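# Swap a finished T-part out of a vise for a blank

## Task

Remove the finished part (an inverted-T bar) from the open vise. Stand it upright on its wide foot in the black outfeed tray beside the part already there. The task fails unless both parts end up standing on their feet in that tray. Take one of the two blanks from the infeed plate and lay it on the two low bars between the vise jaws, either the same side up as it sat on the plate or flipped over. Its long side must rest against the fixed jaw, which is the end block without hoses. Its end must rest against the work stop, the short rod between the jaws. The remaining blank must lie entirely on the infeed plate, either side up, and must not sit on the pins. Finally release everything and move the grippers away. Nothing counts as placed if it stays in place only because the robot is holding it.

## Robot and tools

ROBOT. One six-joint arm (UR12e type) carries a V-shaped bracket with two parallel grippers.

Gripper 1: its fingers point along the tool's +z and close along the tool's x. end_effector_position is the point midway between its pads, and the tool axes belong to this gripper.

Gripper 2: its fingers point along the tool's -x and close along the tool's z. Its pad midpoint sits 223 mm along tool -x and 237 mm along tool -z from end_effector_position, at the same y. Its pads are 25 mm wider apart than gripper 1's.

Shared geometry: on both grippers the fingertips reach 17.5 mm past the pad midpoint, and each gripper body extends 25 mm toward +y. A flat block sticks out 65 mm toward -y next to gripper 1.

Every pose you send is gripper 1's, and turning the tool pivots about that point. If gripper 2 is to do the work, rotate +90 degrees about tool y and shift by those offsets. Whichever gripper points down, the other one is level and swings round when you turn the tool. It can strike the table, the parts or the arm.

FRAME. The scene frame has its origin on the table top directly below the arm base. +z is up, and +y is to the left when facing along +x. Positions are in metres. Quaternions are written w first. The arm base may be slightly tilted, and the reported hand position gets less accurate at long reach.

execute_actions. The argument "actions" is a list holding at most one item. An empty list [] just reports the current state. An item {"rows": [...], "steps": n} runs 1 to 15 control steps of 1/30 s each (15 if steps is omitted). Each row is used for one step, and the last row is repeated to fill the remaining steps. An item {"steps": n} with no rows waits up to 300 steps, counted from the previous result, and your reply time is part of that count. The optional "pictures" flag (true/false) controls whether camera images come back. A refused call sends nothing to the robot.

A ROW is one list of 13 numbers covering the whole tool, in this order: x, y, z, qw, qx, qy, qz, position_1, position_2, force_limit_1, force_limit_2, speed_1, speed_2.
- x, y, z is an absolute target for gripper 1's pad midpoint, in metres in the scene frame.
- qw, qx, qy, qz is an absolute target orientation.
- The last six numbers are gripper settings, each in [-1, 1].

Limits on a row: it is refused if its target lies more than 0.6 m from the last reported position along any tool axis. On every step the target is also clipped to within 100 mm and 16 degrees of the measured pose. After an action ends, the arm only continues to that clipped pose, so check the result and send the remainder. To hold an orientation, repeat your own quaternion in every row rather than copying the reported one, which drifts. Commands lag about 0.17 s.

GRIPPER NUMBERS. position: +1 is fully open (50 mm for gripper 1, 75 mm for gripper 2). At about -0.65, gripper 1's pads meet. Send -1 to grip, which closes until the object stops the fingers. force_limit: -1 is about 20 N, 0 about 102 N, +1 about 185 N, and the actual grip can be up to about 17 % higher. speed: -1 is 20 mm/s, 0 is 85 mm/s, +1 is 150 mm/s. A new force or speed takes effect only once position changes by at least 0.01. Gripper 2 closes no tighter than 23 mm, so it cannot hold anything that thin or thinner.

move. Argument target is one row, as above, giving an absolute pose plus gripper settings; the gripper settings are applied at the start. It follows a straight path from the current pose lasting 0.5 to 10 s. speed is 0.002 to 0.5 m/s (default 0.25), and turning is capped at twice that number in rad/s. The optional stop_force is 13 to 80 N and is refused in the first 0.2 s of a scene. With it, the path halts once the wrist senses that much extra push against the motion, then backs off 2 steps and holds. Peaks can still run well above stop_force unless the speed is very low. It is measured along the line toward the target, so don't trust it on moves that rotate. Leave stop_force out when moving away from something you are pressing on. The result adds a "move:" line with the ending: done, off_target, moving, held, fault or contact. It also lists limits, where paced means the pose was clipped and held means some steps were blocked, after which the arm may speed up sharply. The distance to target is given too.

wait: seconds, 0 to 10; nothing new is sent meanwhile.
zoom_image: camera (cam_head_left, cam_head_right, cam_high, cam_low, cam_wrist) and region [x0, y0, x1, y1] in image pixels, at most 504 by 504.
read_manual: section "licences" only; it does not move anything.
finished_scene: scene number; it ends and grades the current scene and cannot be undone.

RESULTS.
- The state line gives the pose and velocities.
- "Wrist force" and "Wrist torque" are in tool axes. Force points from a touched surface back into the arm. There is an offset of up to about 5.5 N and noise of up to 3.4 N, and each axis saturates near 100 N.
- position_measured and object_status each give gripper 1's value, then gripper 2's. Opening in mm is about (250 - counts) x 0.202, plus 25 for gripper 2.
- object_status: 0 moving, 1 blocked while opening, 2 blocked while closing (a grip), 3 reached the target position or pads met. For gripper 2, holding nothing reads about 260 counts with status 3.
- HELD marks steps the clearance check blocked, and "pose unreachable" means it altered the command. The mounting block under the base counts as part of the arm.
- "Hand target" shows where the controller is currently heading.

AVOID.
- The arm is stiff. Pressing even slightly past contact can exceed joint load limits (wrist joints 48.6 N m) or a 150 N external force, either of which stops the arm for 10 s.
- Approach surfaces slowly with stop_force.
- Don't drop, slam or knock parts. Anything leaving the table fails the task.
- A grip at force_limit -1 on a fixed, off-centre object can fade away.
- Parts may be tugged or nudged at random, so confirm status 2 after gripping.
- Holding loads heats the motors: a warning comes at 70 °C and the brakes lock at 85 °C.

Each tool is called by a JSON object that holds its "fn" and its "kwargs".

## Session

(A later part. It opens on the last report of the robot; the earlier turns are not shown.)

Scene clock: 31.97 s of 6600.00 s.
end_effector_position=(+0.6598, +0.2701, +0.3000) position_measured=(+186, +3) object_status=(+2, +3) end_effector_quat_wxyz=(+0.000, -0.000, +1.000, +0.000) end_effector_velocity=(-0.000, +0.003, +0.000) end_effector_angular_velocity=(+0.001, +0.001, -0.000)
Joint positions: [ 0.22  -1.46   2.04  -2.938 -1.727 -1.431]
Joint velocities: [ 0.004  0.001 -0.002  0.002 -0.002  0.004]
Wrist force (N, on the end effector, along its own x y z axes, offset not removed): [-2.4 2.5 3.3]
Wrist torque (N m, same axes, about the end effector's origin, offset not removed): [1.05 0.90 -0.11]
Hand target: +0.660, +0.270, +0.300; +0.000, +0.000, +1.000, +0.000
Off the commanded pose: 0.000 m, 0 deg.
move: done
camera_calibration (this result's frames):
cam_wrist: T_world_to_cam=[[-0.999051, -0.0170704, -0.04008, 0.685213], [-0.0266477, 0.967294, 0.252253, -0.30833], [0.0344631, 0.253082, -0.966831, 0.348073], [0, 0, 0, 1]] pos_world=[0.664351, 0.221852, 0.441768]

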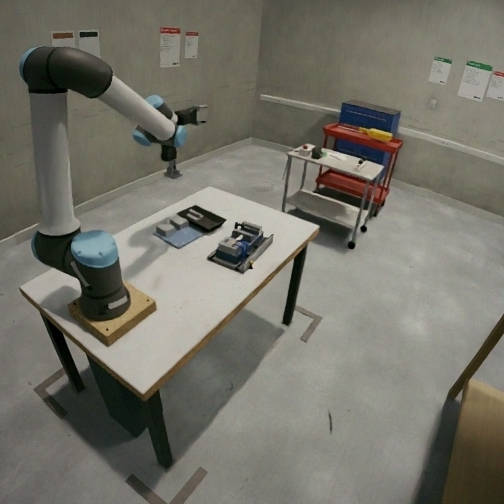

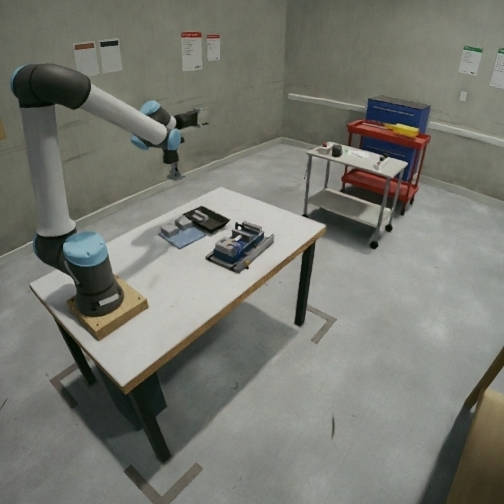

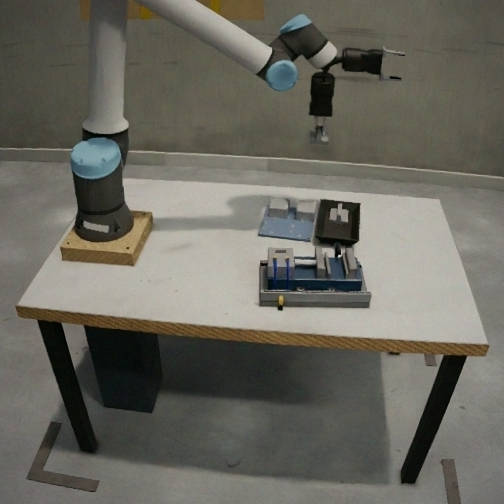

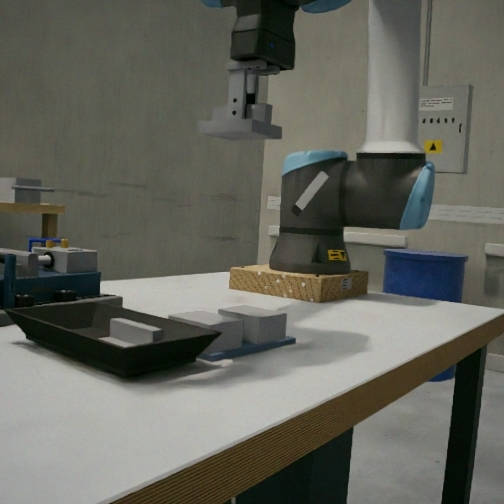

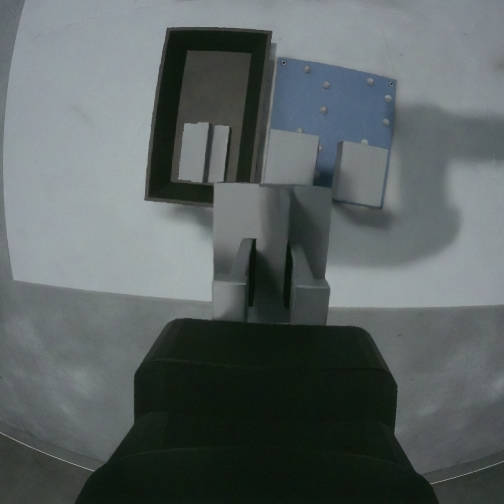

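{"fn": "move", "kwargs": {"target": [0.74,0.114,0.10,0,0.05,1,0,-1,1,0,0,-0.5,0]}}

{"fn": "move", "kwargs": {"target": [0.74,0.114,0.052,0,0.05,1,0,-1,1,0,0,-0.5,0], "speed": 0.05}}

{"fn": "move", "kwargs": {"target": [0.74,0.114,0.025,0,0.05,1,0,-1,1,0,0,-0.5,0], "speed": 0.004, "stop_force": 15}}

Scene clock: 41.17 s of 6600.00 s.
end_effector_position=(+0.7399, +0.1141, +0.1001) position_measured=(+186, +3) object_status=(+2, +3) end_effector_quat_wxyz=(-0.000, +0.050, +0.999, -0.000) end_effector_velocity=(+0.001, -0.001, -0.002) end_effector_angular_velocity=(-0.000, -0.000, +0.001)
Joint positions: [-0.025 -1.161  2.11  -3.318 -1.623 -1.533]
Joint velocities: [-0.002  0.004 -0.001 -0.003  0.002 -0.002]
Wrist force (N, on the end effector, along its own x y z axes, offset not removed): [3.1 -1.2 2.5]
Wrist torque (N m, same axes, about the end effector's origin, offset not removed): [0.15 -0.59 -0.16]
Hand target: +0.740, +0.114, +0.100; -0.000, +0.050, +0.999, -0.000
Off the commanded pose: 0.000 m, 0 deg.
After step 90, 4.53 s passed at rest.
move: done
camera_calibration (this result's frames):
cam_wrist: T_world_to_cam=[[-0.995808, 0.0825423, -0.0394185, 0.740815], [0.0700891, 0.965443, 0.251013, -0.176057], [0.0587755, 0.247198, -0.967181, 0.174269], [0, 0, 0, 1]] pos_world=[0.739806, 0.0657458, 0.241944]

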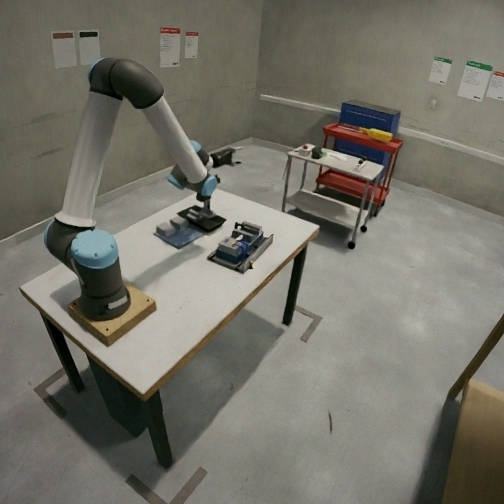

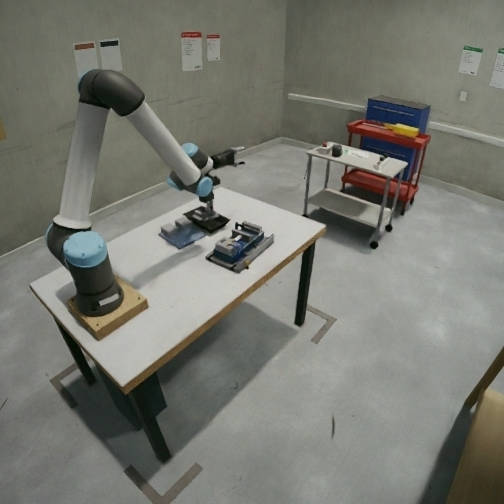

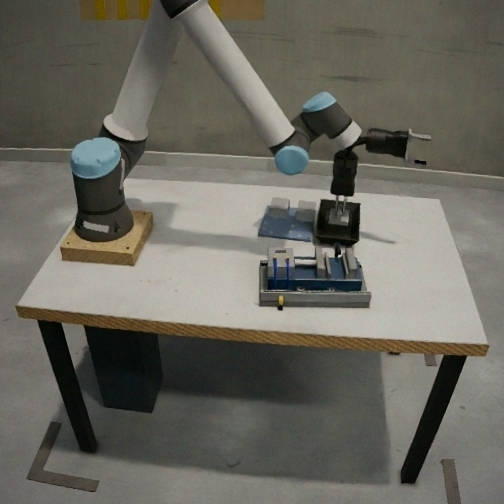

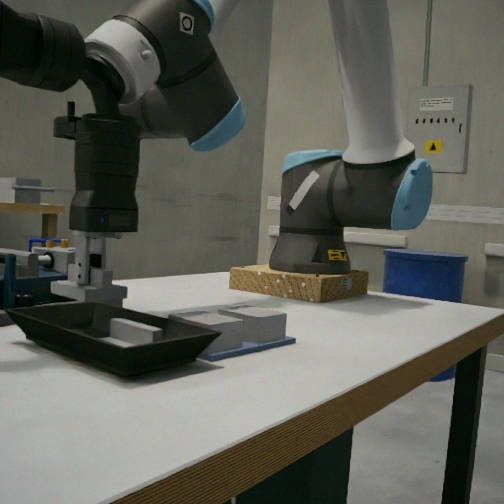

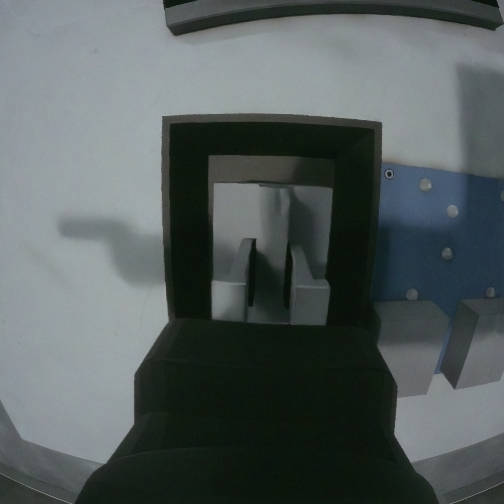

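Scene clock: 42.53 s of 6600.00 s.
end_effector_position=(+0.7400, +0.1140, +0.0522) position_measured=(+186, +3) object_status=(+2, +3) end_effector_quat_wxyz=(-0.000, +0.050, +0.999, -0.000) end_effector_velocity=(+0.000, +0.000, -0.002) end_effector_angular_velocity=(-0.001, -0.000, +0.000)
Joint positions: [-0.026 -1.084  2.121 -3.406 -1.622 -1.534]
Joint velocities: [ 0.001  0.003 -0.    -0.003 -0.001 -0.   ]
Wrist force (N, on the end effector, along its own x y z axes, offset not removed): [1.7 0.5 1.2]
Wrist torque (N m, same axes, about the end effector's origin, offset not removed): [0.43 -0.29 -0.24]
Hand target: +0.740, +0.114, +0.052; -0.000, +0.050, +0.999, -0.000
Off the commanded pose: 0.000 m, 0 deg.
move: done
camera_calibration (this result's frames):
cam_wrist: T_world_to_cam=[[-0.995795, 0.0826376, -0.0395345, 0.738949], [0.0701318, 0.96535, 0.251358, -0.164014], [0.0589362, 0.247528, -0.967086, 0.127767], [0, 0, 0, 1]] pos_world=[0.739814, 0.0656401, 0.194002]

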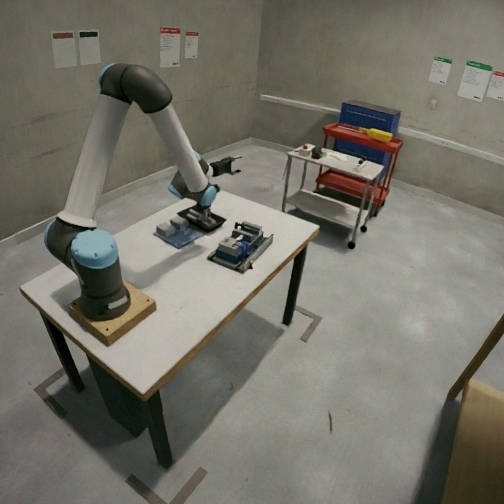

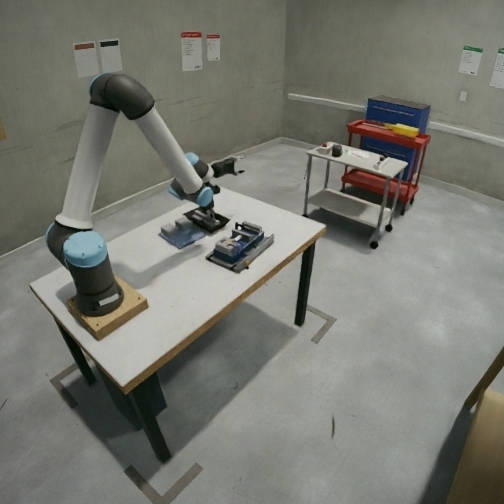

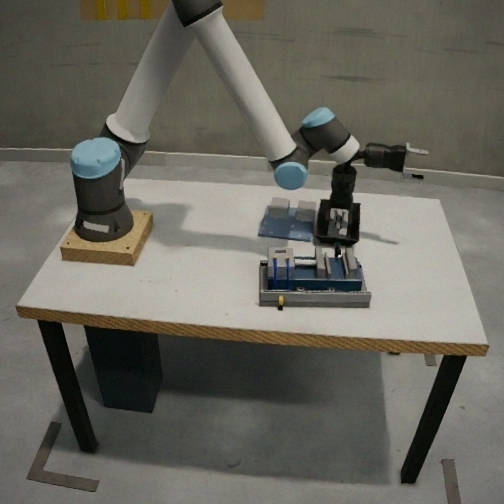

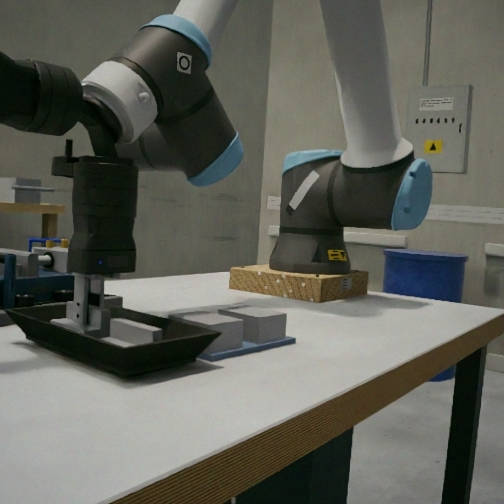

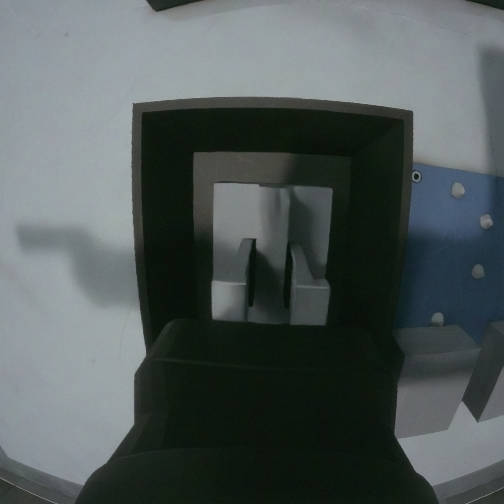

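Scene clock: 44.53 s of 6600.00 s.
end_effector_position=(+0.7400, +0.1140, +0.0456) position_measured=(+186, +3) object_status=(+2, +3) end_effector_quat_wxyz=(+0.000, +0.050, +0.999, -0.000) end_effector_velocity=(-0.000, +0.000, +0.000) end_effector_angular_velocity=(+0.001, +0.002, +0.001)
Joint positions: [-0.026 -1.073  2.122 -3.418 -1.622 -1.534]
Joint velocities: [-0.    -0.001  0.     0.003  0.001  0.   ]
Wrist force (N, on the end effector, along its own x y z axes, offset not removed): [3.0 3.8 -29.7]
Wrist torque (N m, same axes, about the end effector's origin, offset not removed): [0.85 0.21 -0.16]
Hand target: +0.740, +0.114, +0.046; +0.000, +0.050, +0.999, -0.000
Off the commanded pose: 0.021 m, 0 deg.
move: contact
camera_calibration (this result's frames):
cam_wrist: T_world_to_cam=[[-0.995795, 0.0826278, -0.0395709, 0.738724], [0.0701139, 0.965354, 0.251347, -0.16235], [0.0589682, 0.247515, -0.967088, 0.121392], [0, 0, 0, 1]] pos_world=[0.739842, 0.0656394, 0.187435]

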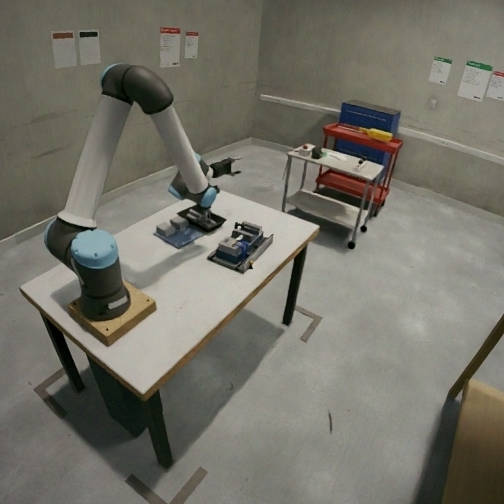

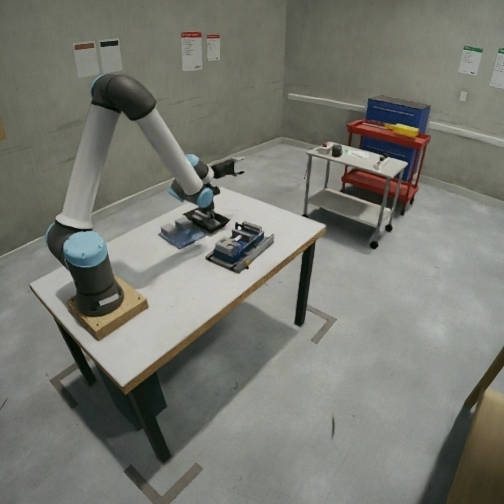

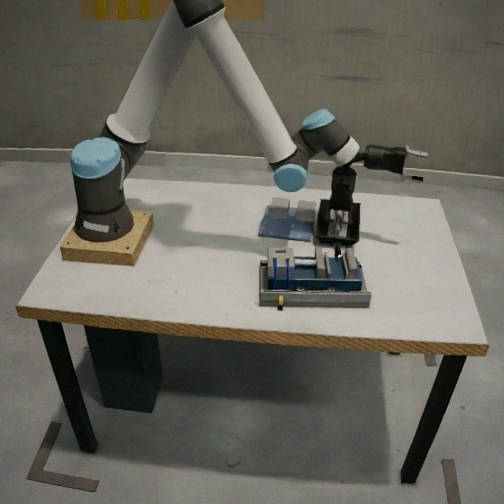

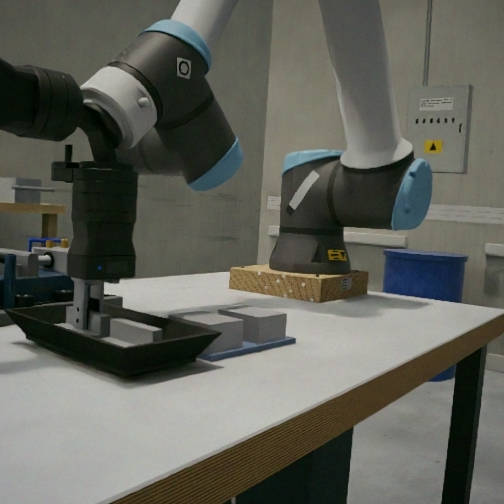

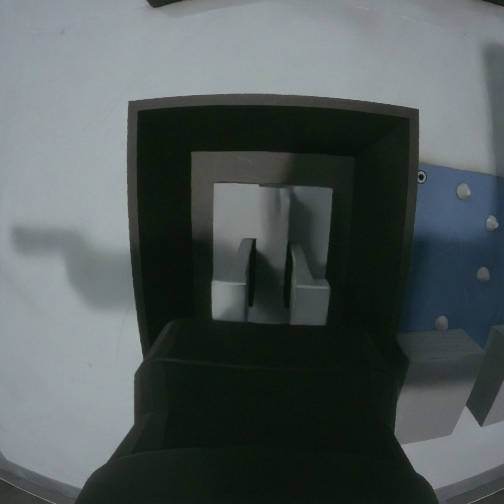

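{"fn": "move", "kwargs": {"target": [0.74,0.114,0.046,0,0.05,1,0,0.5,1,0,0,0,0]}}

{"fn": "move", "kwargs": {"target": [0.74,0.114,0.11,0,0.05,1,0,0.5,1,0,0,0,0]}}

{"fn": "move", "kwargs": {"target": [0.551,0.255,0.10,0,0.07,1,0,1,1,0,0,0,0]}}

{"fn": "zoom_image", "kwargs": {"camera": "cam_high", "region": [255,170,375,290]}}

Scene clock: 48.93 s of 6600.00 s.
end_effector_position=(+0.7399, +0.1140, +0.0460) position_measured=(+78, +3) object_status=(+3, +3) end_effector_quat_wxyz=(-0.000, +0.050, +0.999, +0.000) end_effector_velocity=(-0.000, +0.000, -0.000) end_effector_angular_velocity=(+0.000, +0.000, -0.001)
Joint positions: [-0.026 -1.074  2.122 -3.417 -1.622 -1.534]
Joint velocities: [ 0.001 -0.     0.     0.    -0.001  0.001]
Wrist force (N, on the end effector, along its own x y z axes, offset not removed): [1.7 -0.3 -2.1]
Wrist torque (N m, same axes, about the end effector's origin, offset not removed): [0.25 -0.38 0.09]
Hand target: +0.740, +0.114, +0.046; +0.000, +0.050, +0.999, +0.000
Off the commanded pose: 0.000 m, 0 deg.
After step 90, 0.70 s passed at rest.
move: done
camera_calibration (this result's frames):
cam_wrist: T_world_to_cam=[[-0.995798, 0.0826404, -0.0394525, 0.738662], [0.0701546, 0.965347, 0.251361, -0.162458], [0.058858, 0.247537, -0.967089, 0.121798], [0, 0, 0, 1]] pos_world=[0.739787, 0.0656358, 0.187768]

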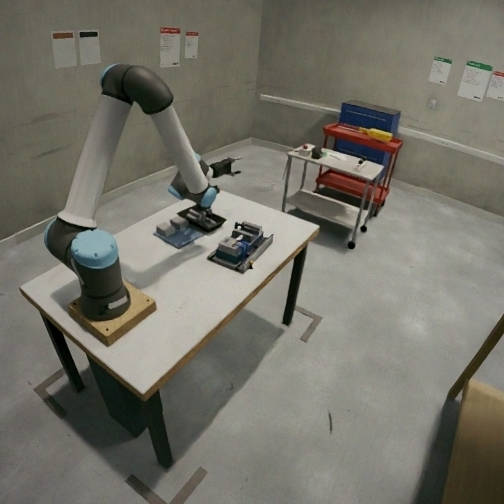

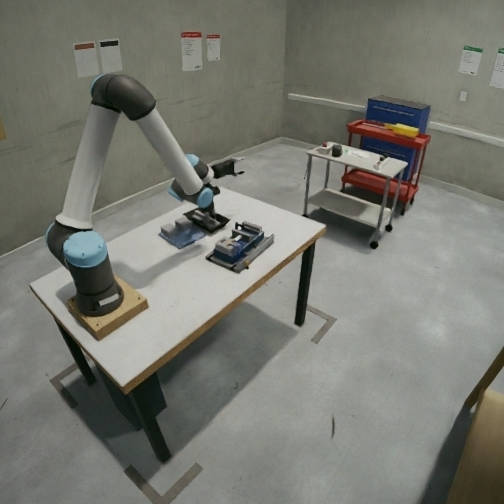

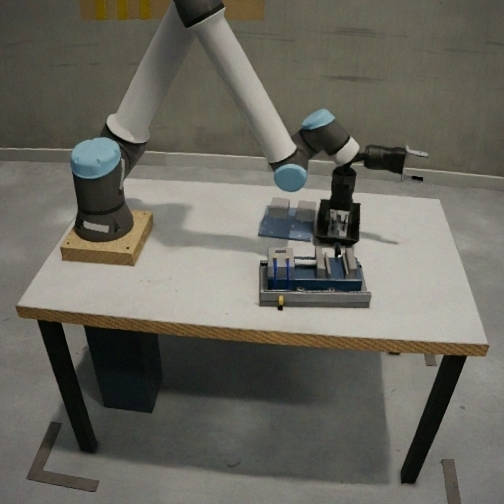

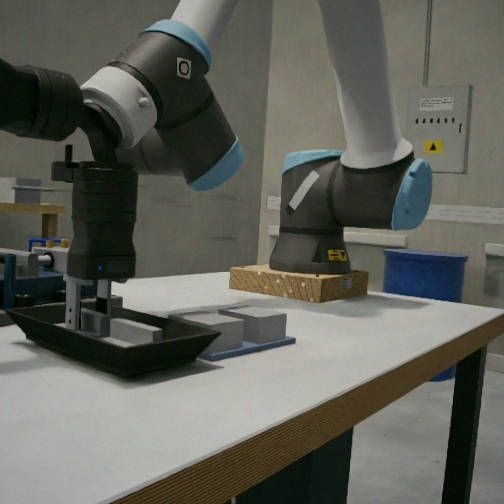

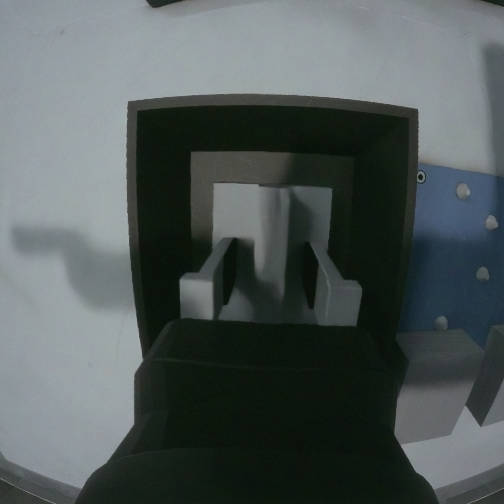

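Scene clock: 49.87 s of 6600.00 s.
end_effector_position=(+0.7400, +0.1140, +0.1098) position_measured=(+78, +3) object_status=(+3, +3) end_effector_quat_wxyz=(+0.000, +0.050, +0.999, -0.000) end_effector_velocity=(+0.001, +0.001, +0.003) end_effector_angular_velocity=(+0.001, -0.001, +0.001)
Joint positions: [-0.025 -1.176  2.107 -3.3   -1.623 -1.533]
Joint velocities: [ 0.001 -0.004 -0.002  0.005  0.001  0.001]
Wrist force (N, on the end effector, along its own x y z axes, offset not removed): [1.8 0.7 1.6]
Wrist torque (N m, same axes, about the end effector's origin, offset not removed): [0.51 -0.27 -0.33]
Hand target: +0.740, +0.114, +0.110; +0.000, +0.050, +0.999, +0.000
Off the commanded pose: 0.000 m, 0 deg.
move: done
camera_calibration (this result's frames):
cam_wrist: T_world_to_cam=[[-0.995794, 0.0826439, -0.0395614, 0.741277], [0.0701314, 0.965351, 0.251355, -0.178486], [0.0589636, 0.247523, -0.967086, 0.183431], [0, 0, 0, 1]] pos_world=[0.739861, 0.0656363, 0.251583]

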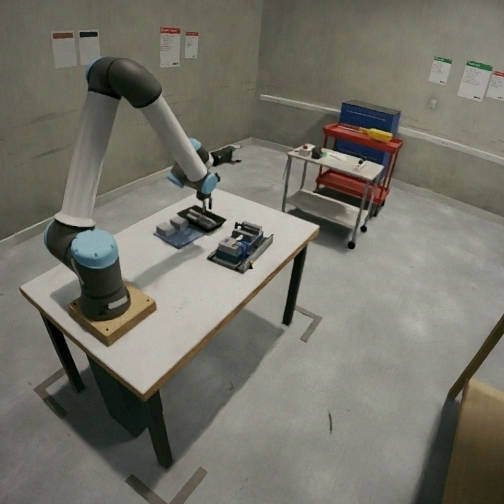

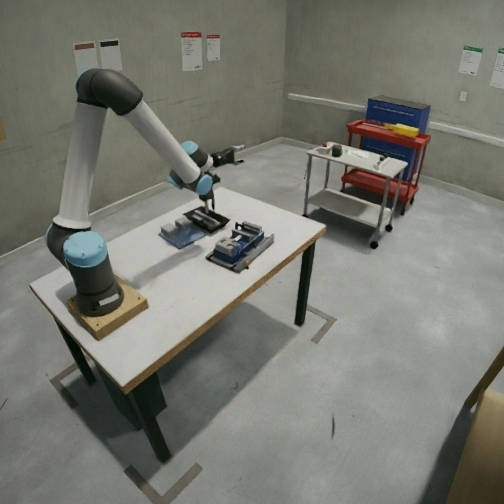

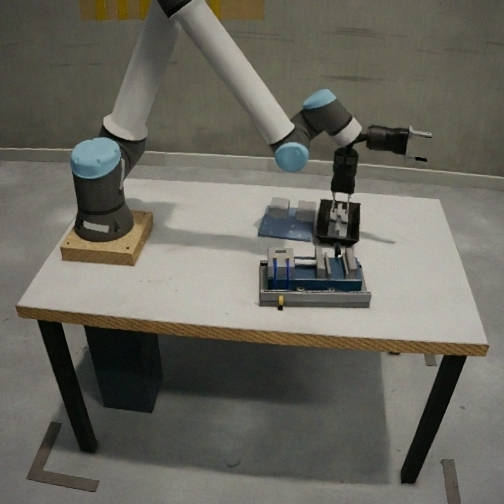

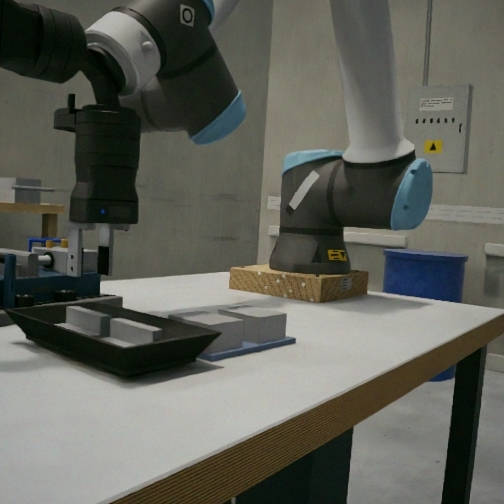

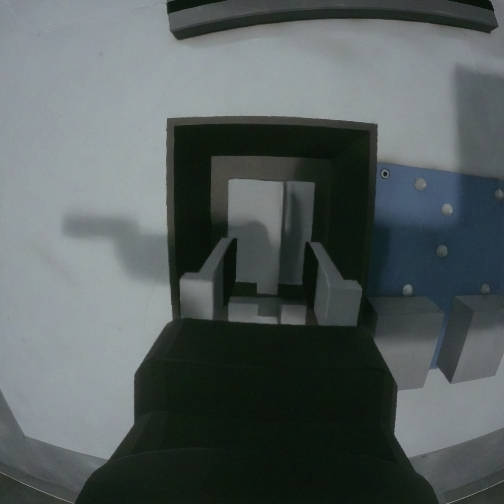

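Scene clock: 51.43 s of 6600.00 s.
end_effector_position=(+0.5511, +0.2548, +0.1001) position_measured=(+3, +3) object_status=(+3, +3) end_effector_quat_wxyz=(+0.000, +0.070, +0.998, +0.000) end_effector_velocity=(-0.001, +0.002, +0.000) end_effector_angular_velocity=(+0.001, -0.000, -0.001)
Joint positions: [ 0.245 -1.305  2.351 -3.379 -1.842 -1.309]
Joint velocities: [ 0.003 -0.001  0.001  0.001 -0.002  0.004]
Wrist force (N, on the end effector, along its own x y z axes, offset not removed): [5.1 -2.1 0.1]
Wrist torque (N m, same axes, about the end effector's origin, offset not removed): [-0.32 -1.05 -0.34]
Hand target: +0.551, +0.255, +0.100; +0.000, +0.070, +0.998, +0.000
Off the commanded pose: 0.000 m, 0 deg.
move: done
camera_calibration (this result's frames):
cam_wrist: T_world_to_cam=[[-0.991716, 0.122195, -0.0395909, 0.528783], [0.108446, 0.961696, 0.251754, -0.318952], [0.0688375, 0.245375, -0.966981, 0.145417], [0, 0, 0, 1]] pos_world=[0.548981, 0.206438, 0.241848]

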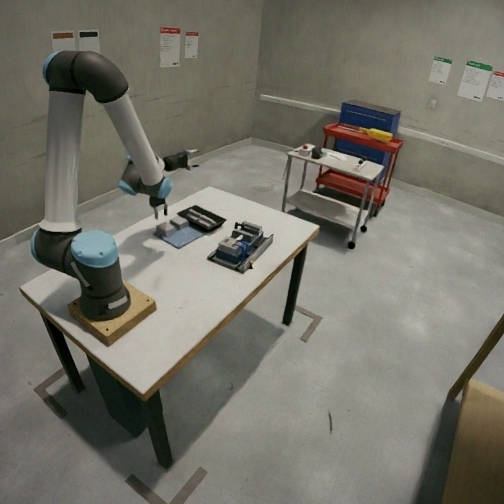

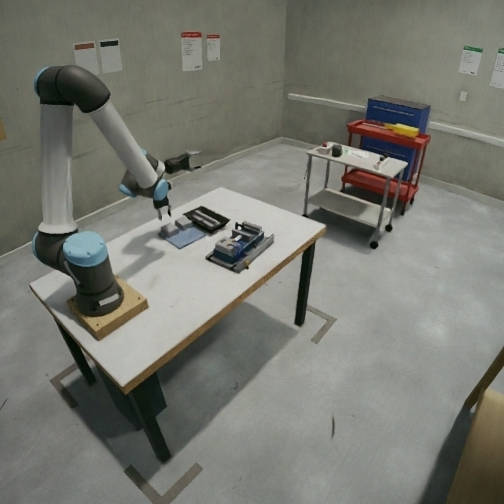

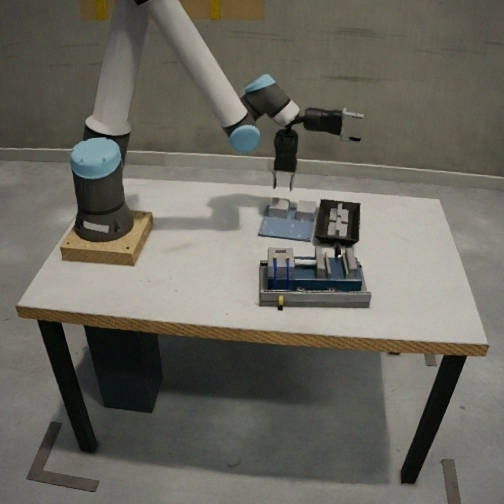

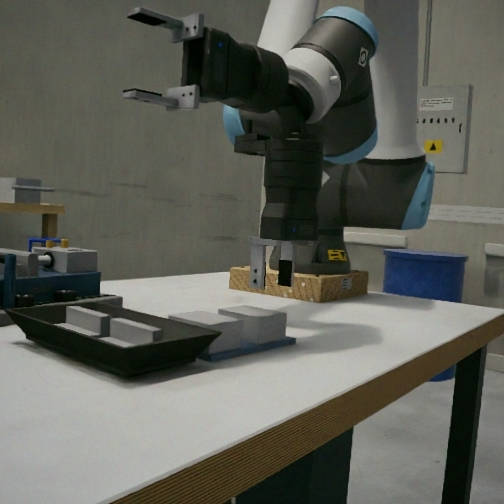

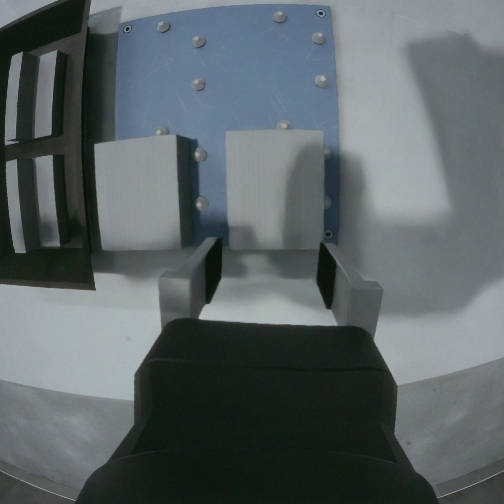

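Region (255, 170, 375, 290) of cam_high's 504x504 image, scaled by 4.200, with more detail than that image has.

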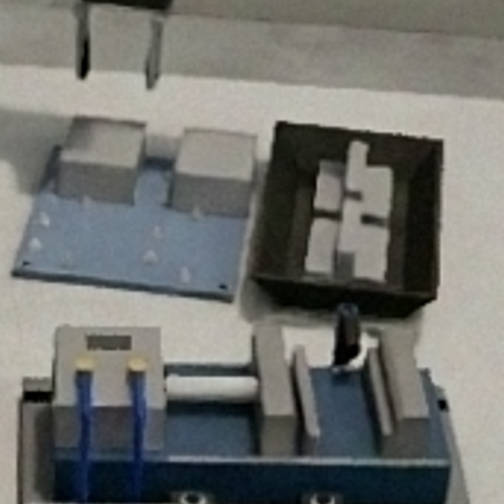

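{"fn": "move", "kwargs": {"target": [0.3083,0.2463,0.30,0.706,-0.037,-0.706,-0.037,1,1,0,0,0,0], "speed": 0.35}}

{"fn": "zoom_image", "kwargs": {"camera": "cam_high", "region": [240,150,340,250]}}

{"fn": "zoom_image", "kwargs": {"camera": "cam_low", "region": [160,220,320,380]}}

Scene clock: 68.13 s of 6600.00 s.
end_effector_position=(+0.3084, +0.2460, +0.2993) position_measured=(+3, +3) object_status=(+3, +3) end_effector_quat_wxyz=(+0.706, -0.036, -0.707, -0.037) end_effector_velocity=(-0.002, -0.000, +0.001) end_effector_angular_velocity=(+0.001, +0.011, +0.000)
Joint positions: [ 0.12  -1.377  2.092 -1.525 -1.429 -1.411]
Joint velocities: [-0.001  0.001  0.002  0.008  0.001 -0.002]
Wrist force (N, on the end effector, along its own x y z axes, offset not removed): [2.8 -1.1 -0.6]
Wrist torque (N m, same axes, about the end effector's origin, offset not removed): [0.04 -0.72 -0.24]
Hand target: +0.308, +0.246, +0.299; +0.706, -0.036, -0.706, -0.037
Off the commanded pose: 0.001 m, 0 deg.
After step 90, 10.87 s passed at rest.
move: done
camera_calibration (this result's frames):
cam_wrist: T_world_to_cam=[[-0.0422113, -0.0136517, 0.999015, -0.273166], [0.350159, 0.936284, 0.0275897, -0.335514], [-0.935739, 0.350979, -0.0347415, 0.361814], [0, 0, 0, 1]] pos_world=[0.444515, 0.183418, 0.294723]

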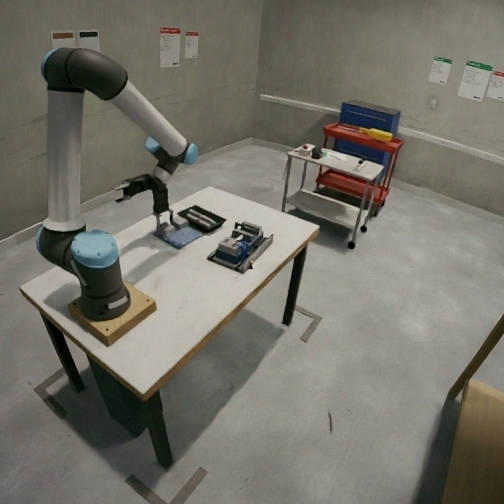

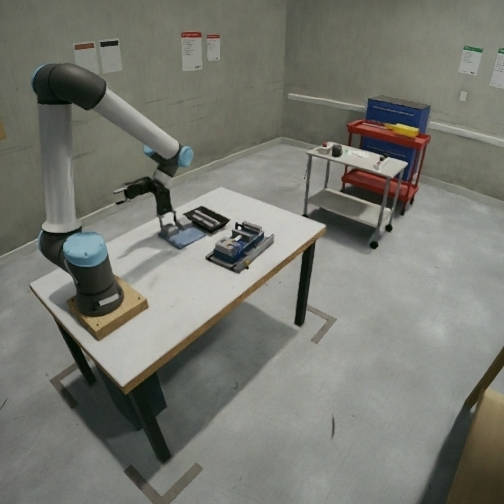

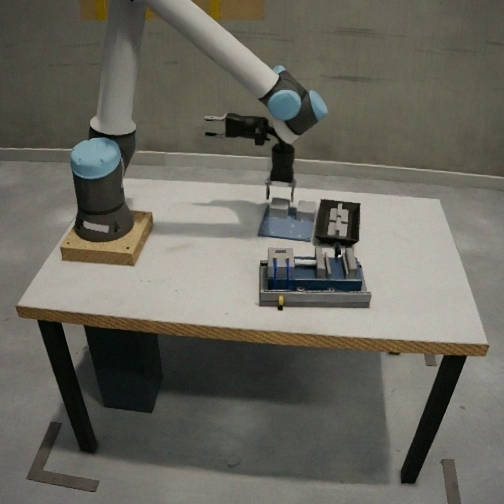

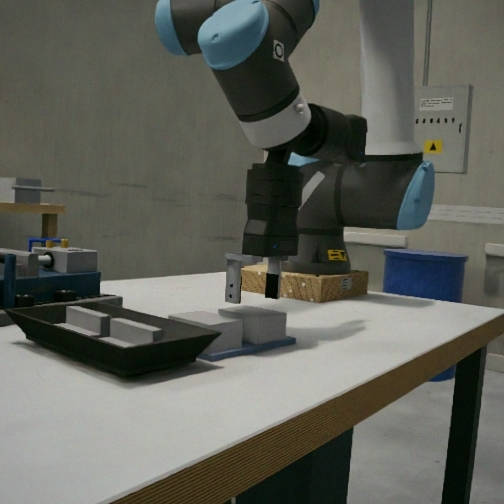

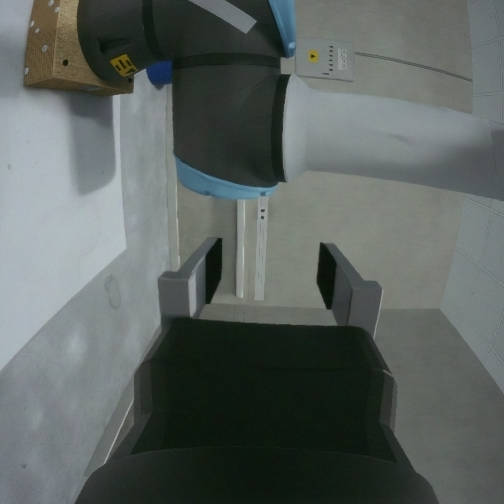

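Region (240, 150, 340, 250) of cam_high's 504x504 image, scaled by 5.040, with more detail than that image has.

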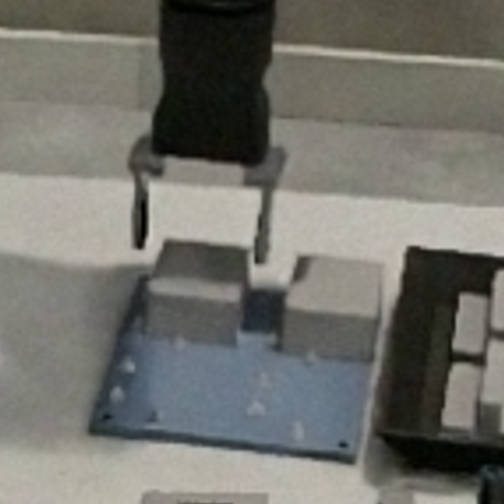

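Region (160, 220, 320, 380) of cam_low's 504x504 image, scaled by 3.150, with more detail than that image has.

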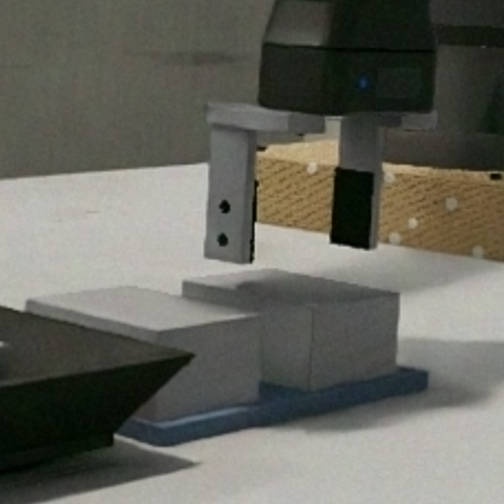

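{"fn": "move", "kwargs": {"target": [0.3083,0.2463,0.27,0.706,-0.037,-0.706,-0.037,1,-0.3,0,0,0,1], "speed": 0.004, "stop_force": 14}}

Scene clock: 75.67 s of 6600.00 s.
end_effector_position=(+0.3083, +0.2461, +0.2850) position_measured=(+3, +198) object_status=(+3, +3) end_effector_quat_wxyz=(+0.706, -0.037, -0.706, -0.037) end_effector_velocity=(-0.001, +0.000, +0.001) end_effector_angular_velocity=(-0.001, +0.002, +0.001)
Joint positions: [ 0.12  -1.359  2.102 -1.552 -1.429 -1.411]
Joint velocities: [ 0.001 -0.001  0.     0.002 -0.     0.   ]
Wrist force (N, on the end effector, along its own x y z axes, offset not removed): [50.0 0.4 13.9]
Wrist torque (N m, same axes, about the end effector's origin, offset not removed): [0.73 -10.00 -0.75]
Hand target: +0.308, +0.246, +0.285; +0.706, -0.037, -0.706, -0.037
Off the commanded pose: 0.015 m, 0 deg.
After step 90, 0.57 s passed at rest.
move: contact
camera_calibration (this result's frames):
cam_wrist: T_world_to_cam=[[-0.0410773, -0.0133004, 0.999067, -0.259334], [0.350619, 0.936133, 0.0268784, -0.335109], [-0.935617, 0.351396, -0.0337905, 0.360675], [0, 0, 0, 1]] pos_world=[0.444297, 0.183518, 0.280287]

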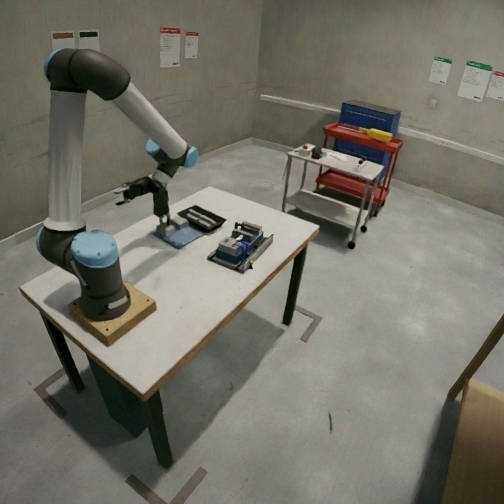

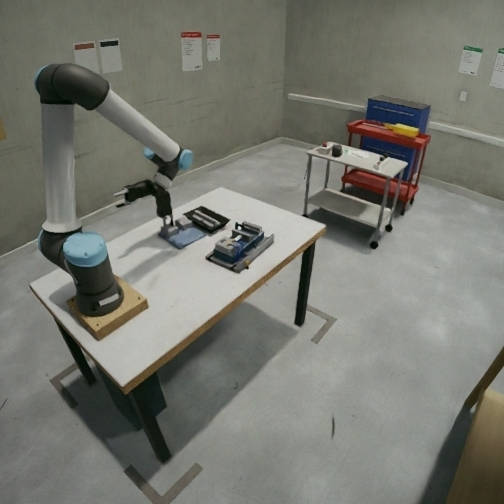

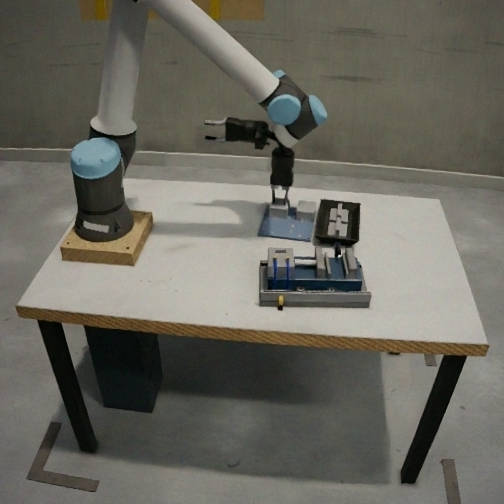

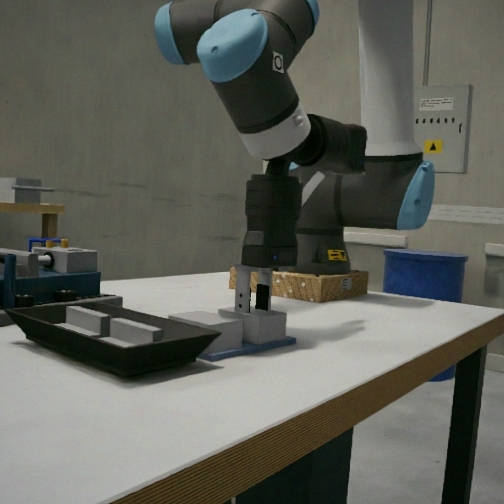

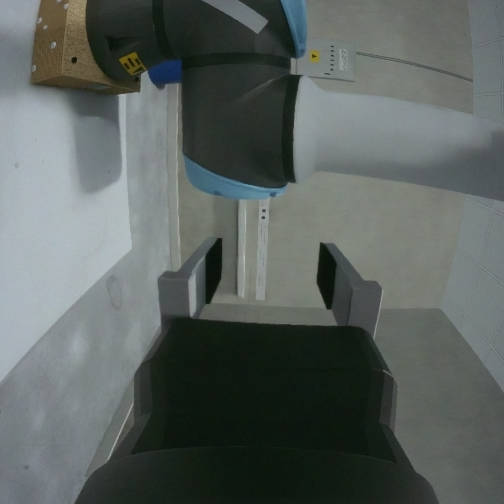

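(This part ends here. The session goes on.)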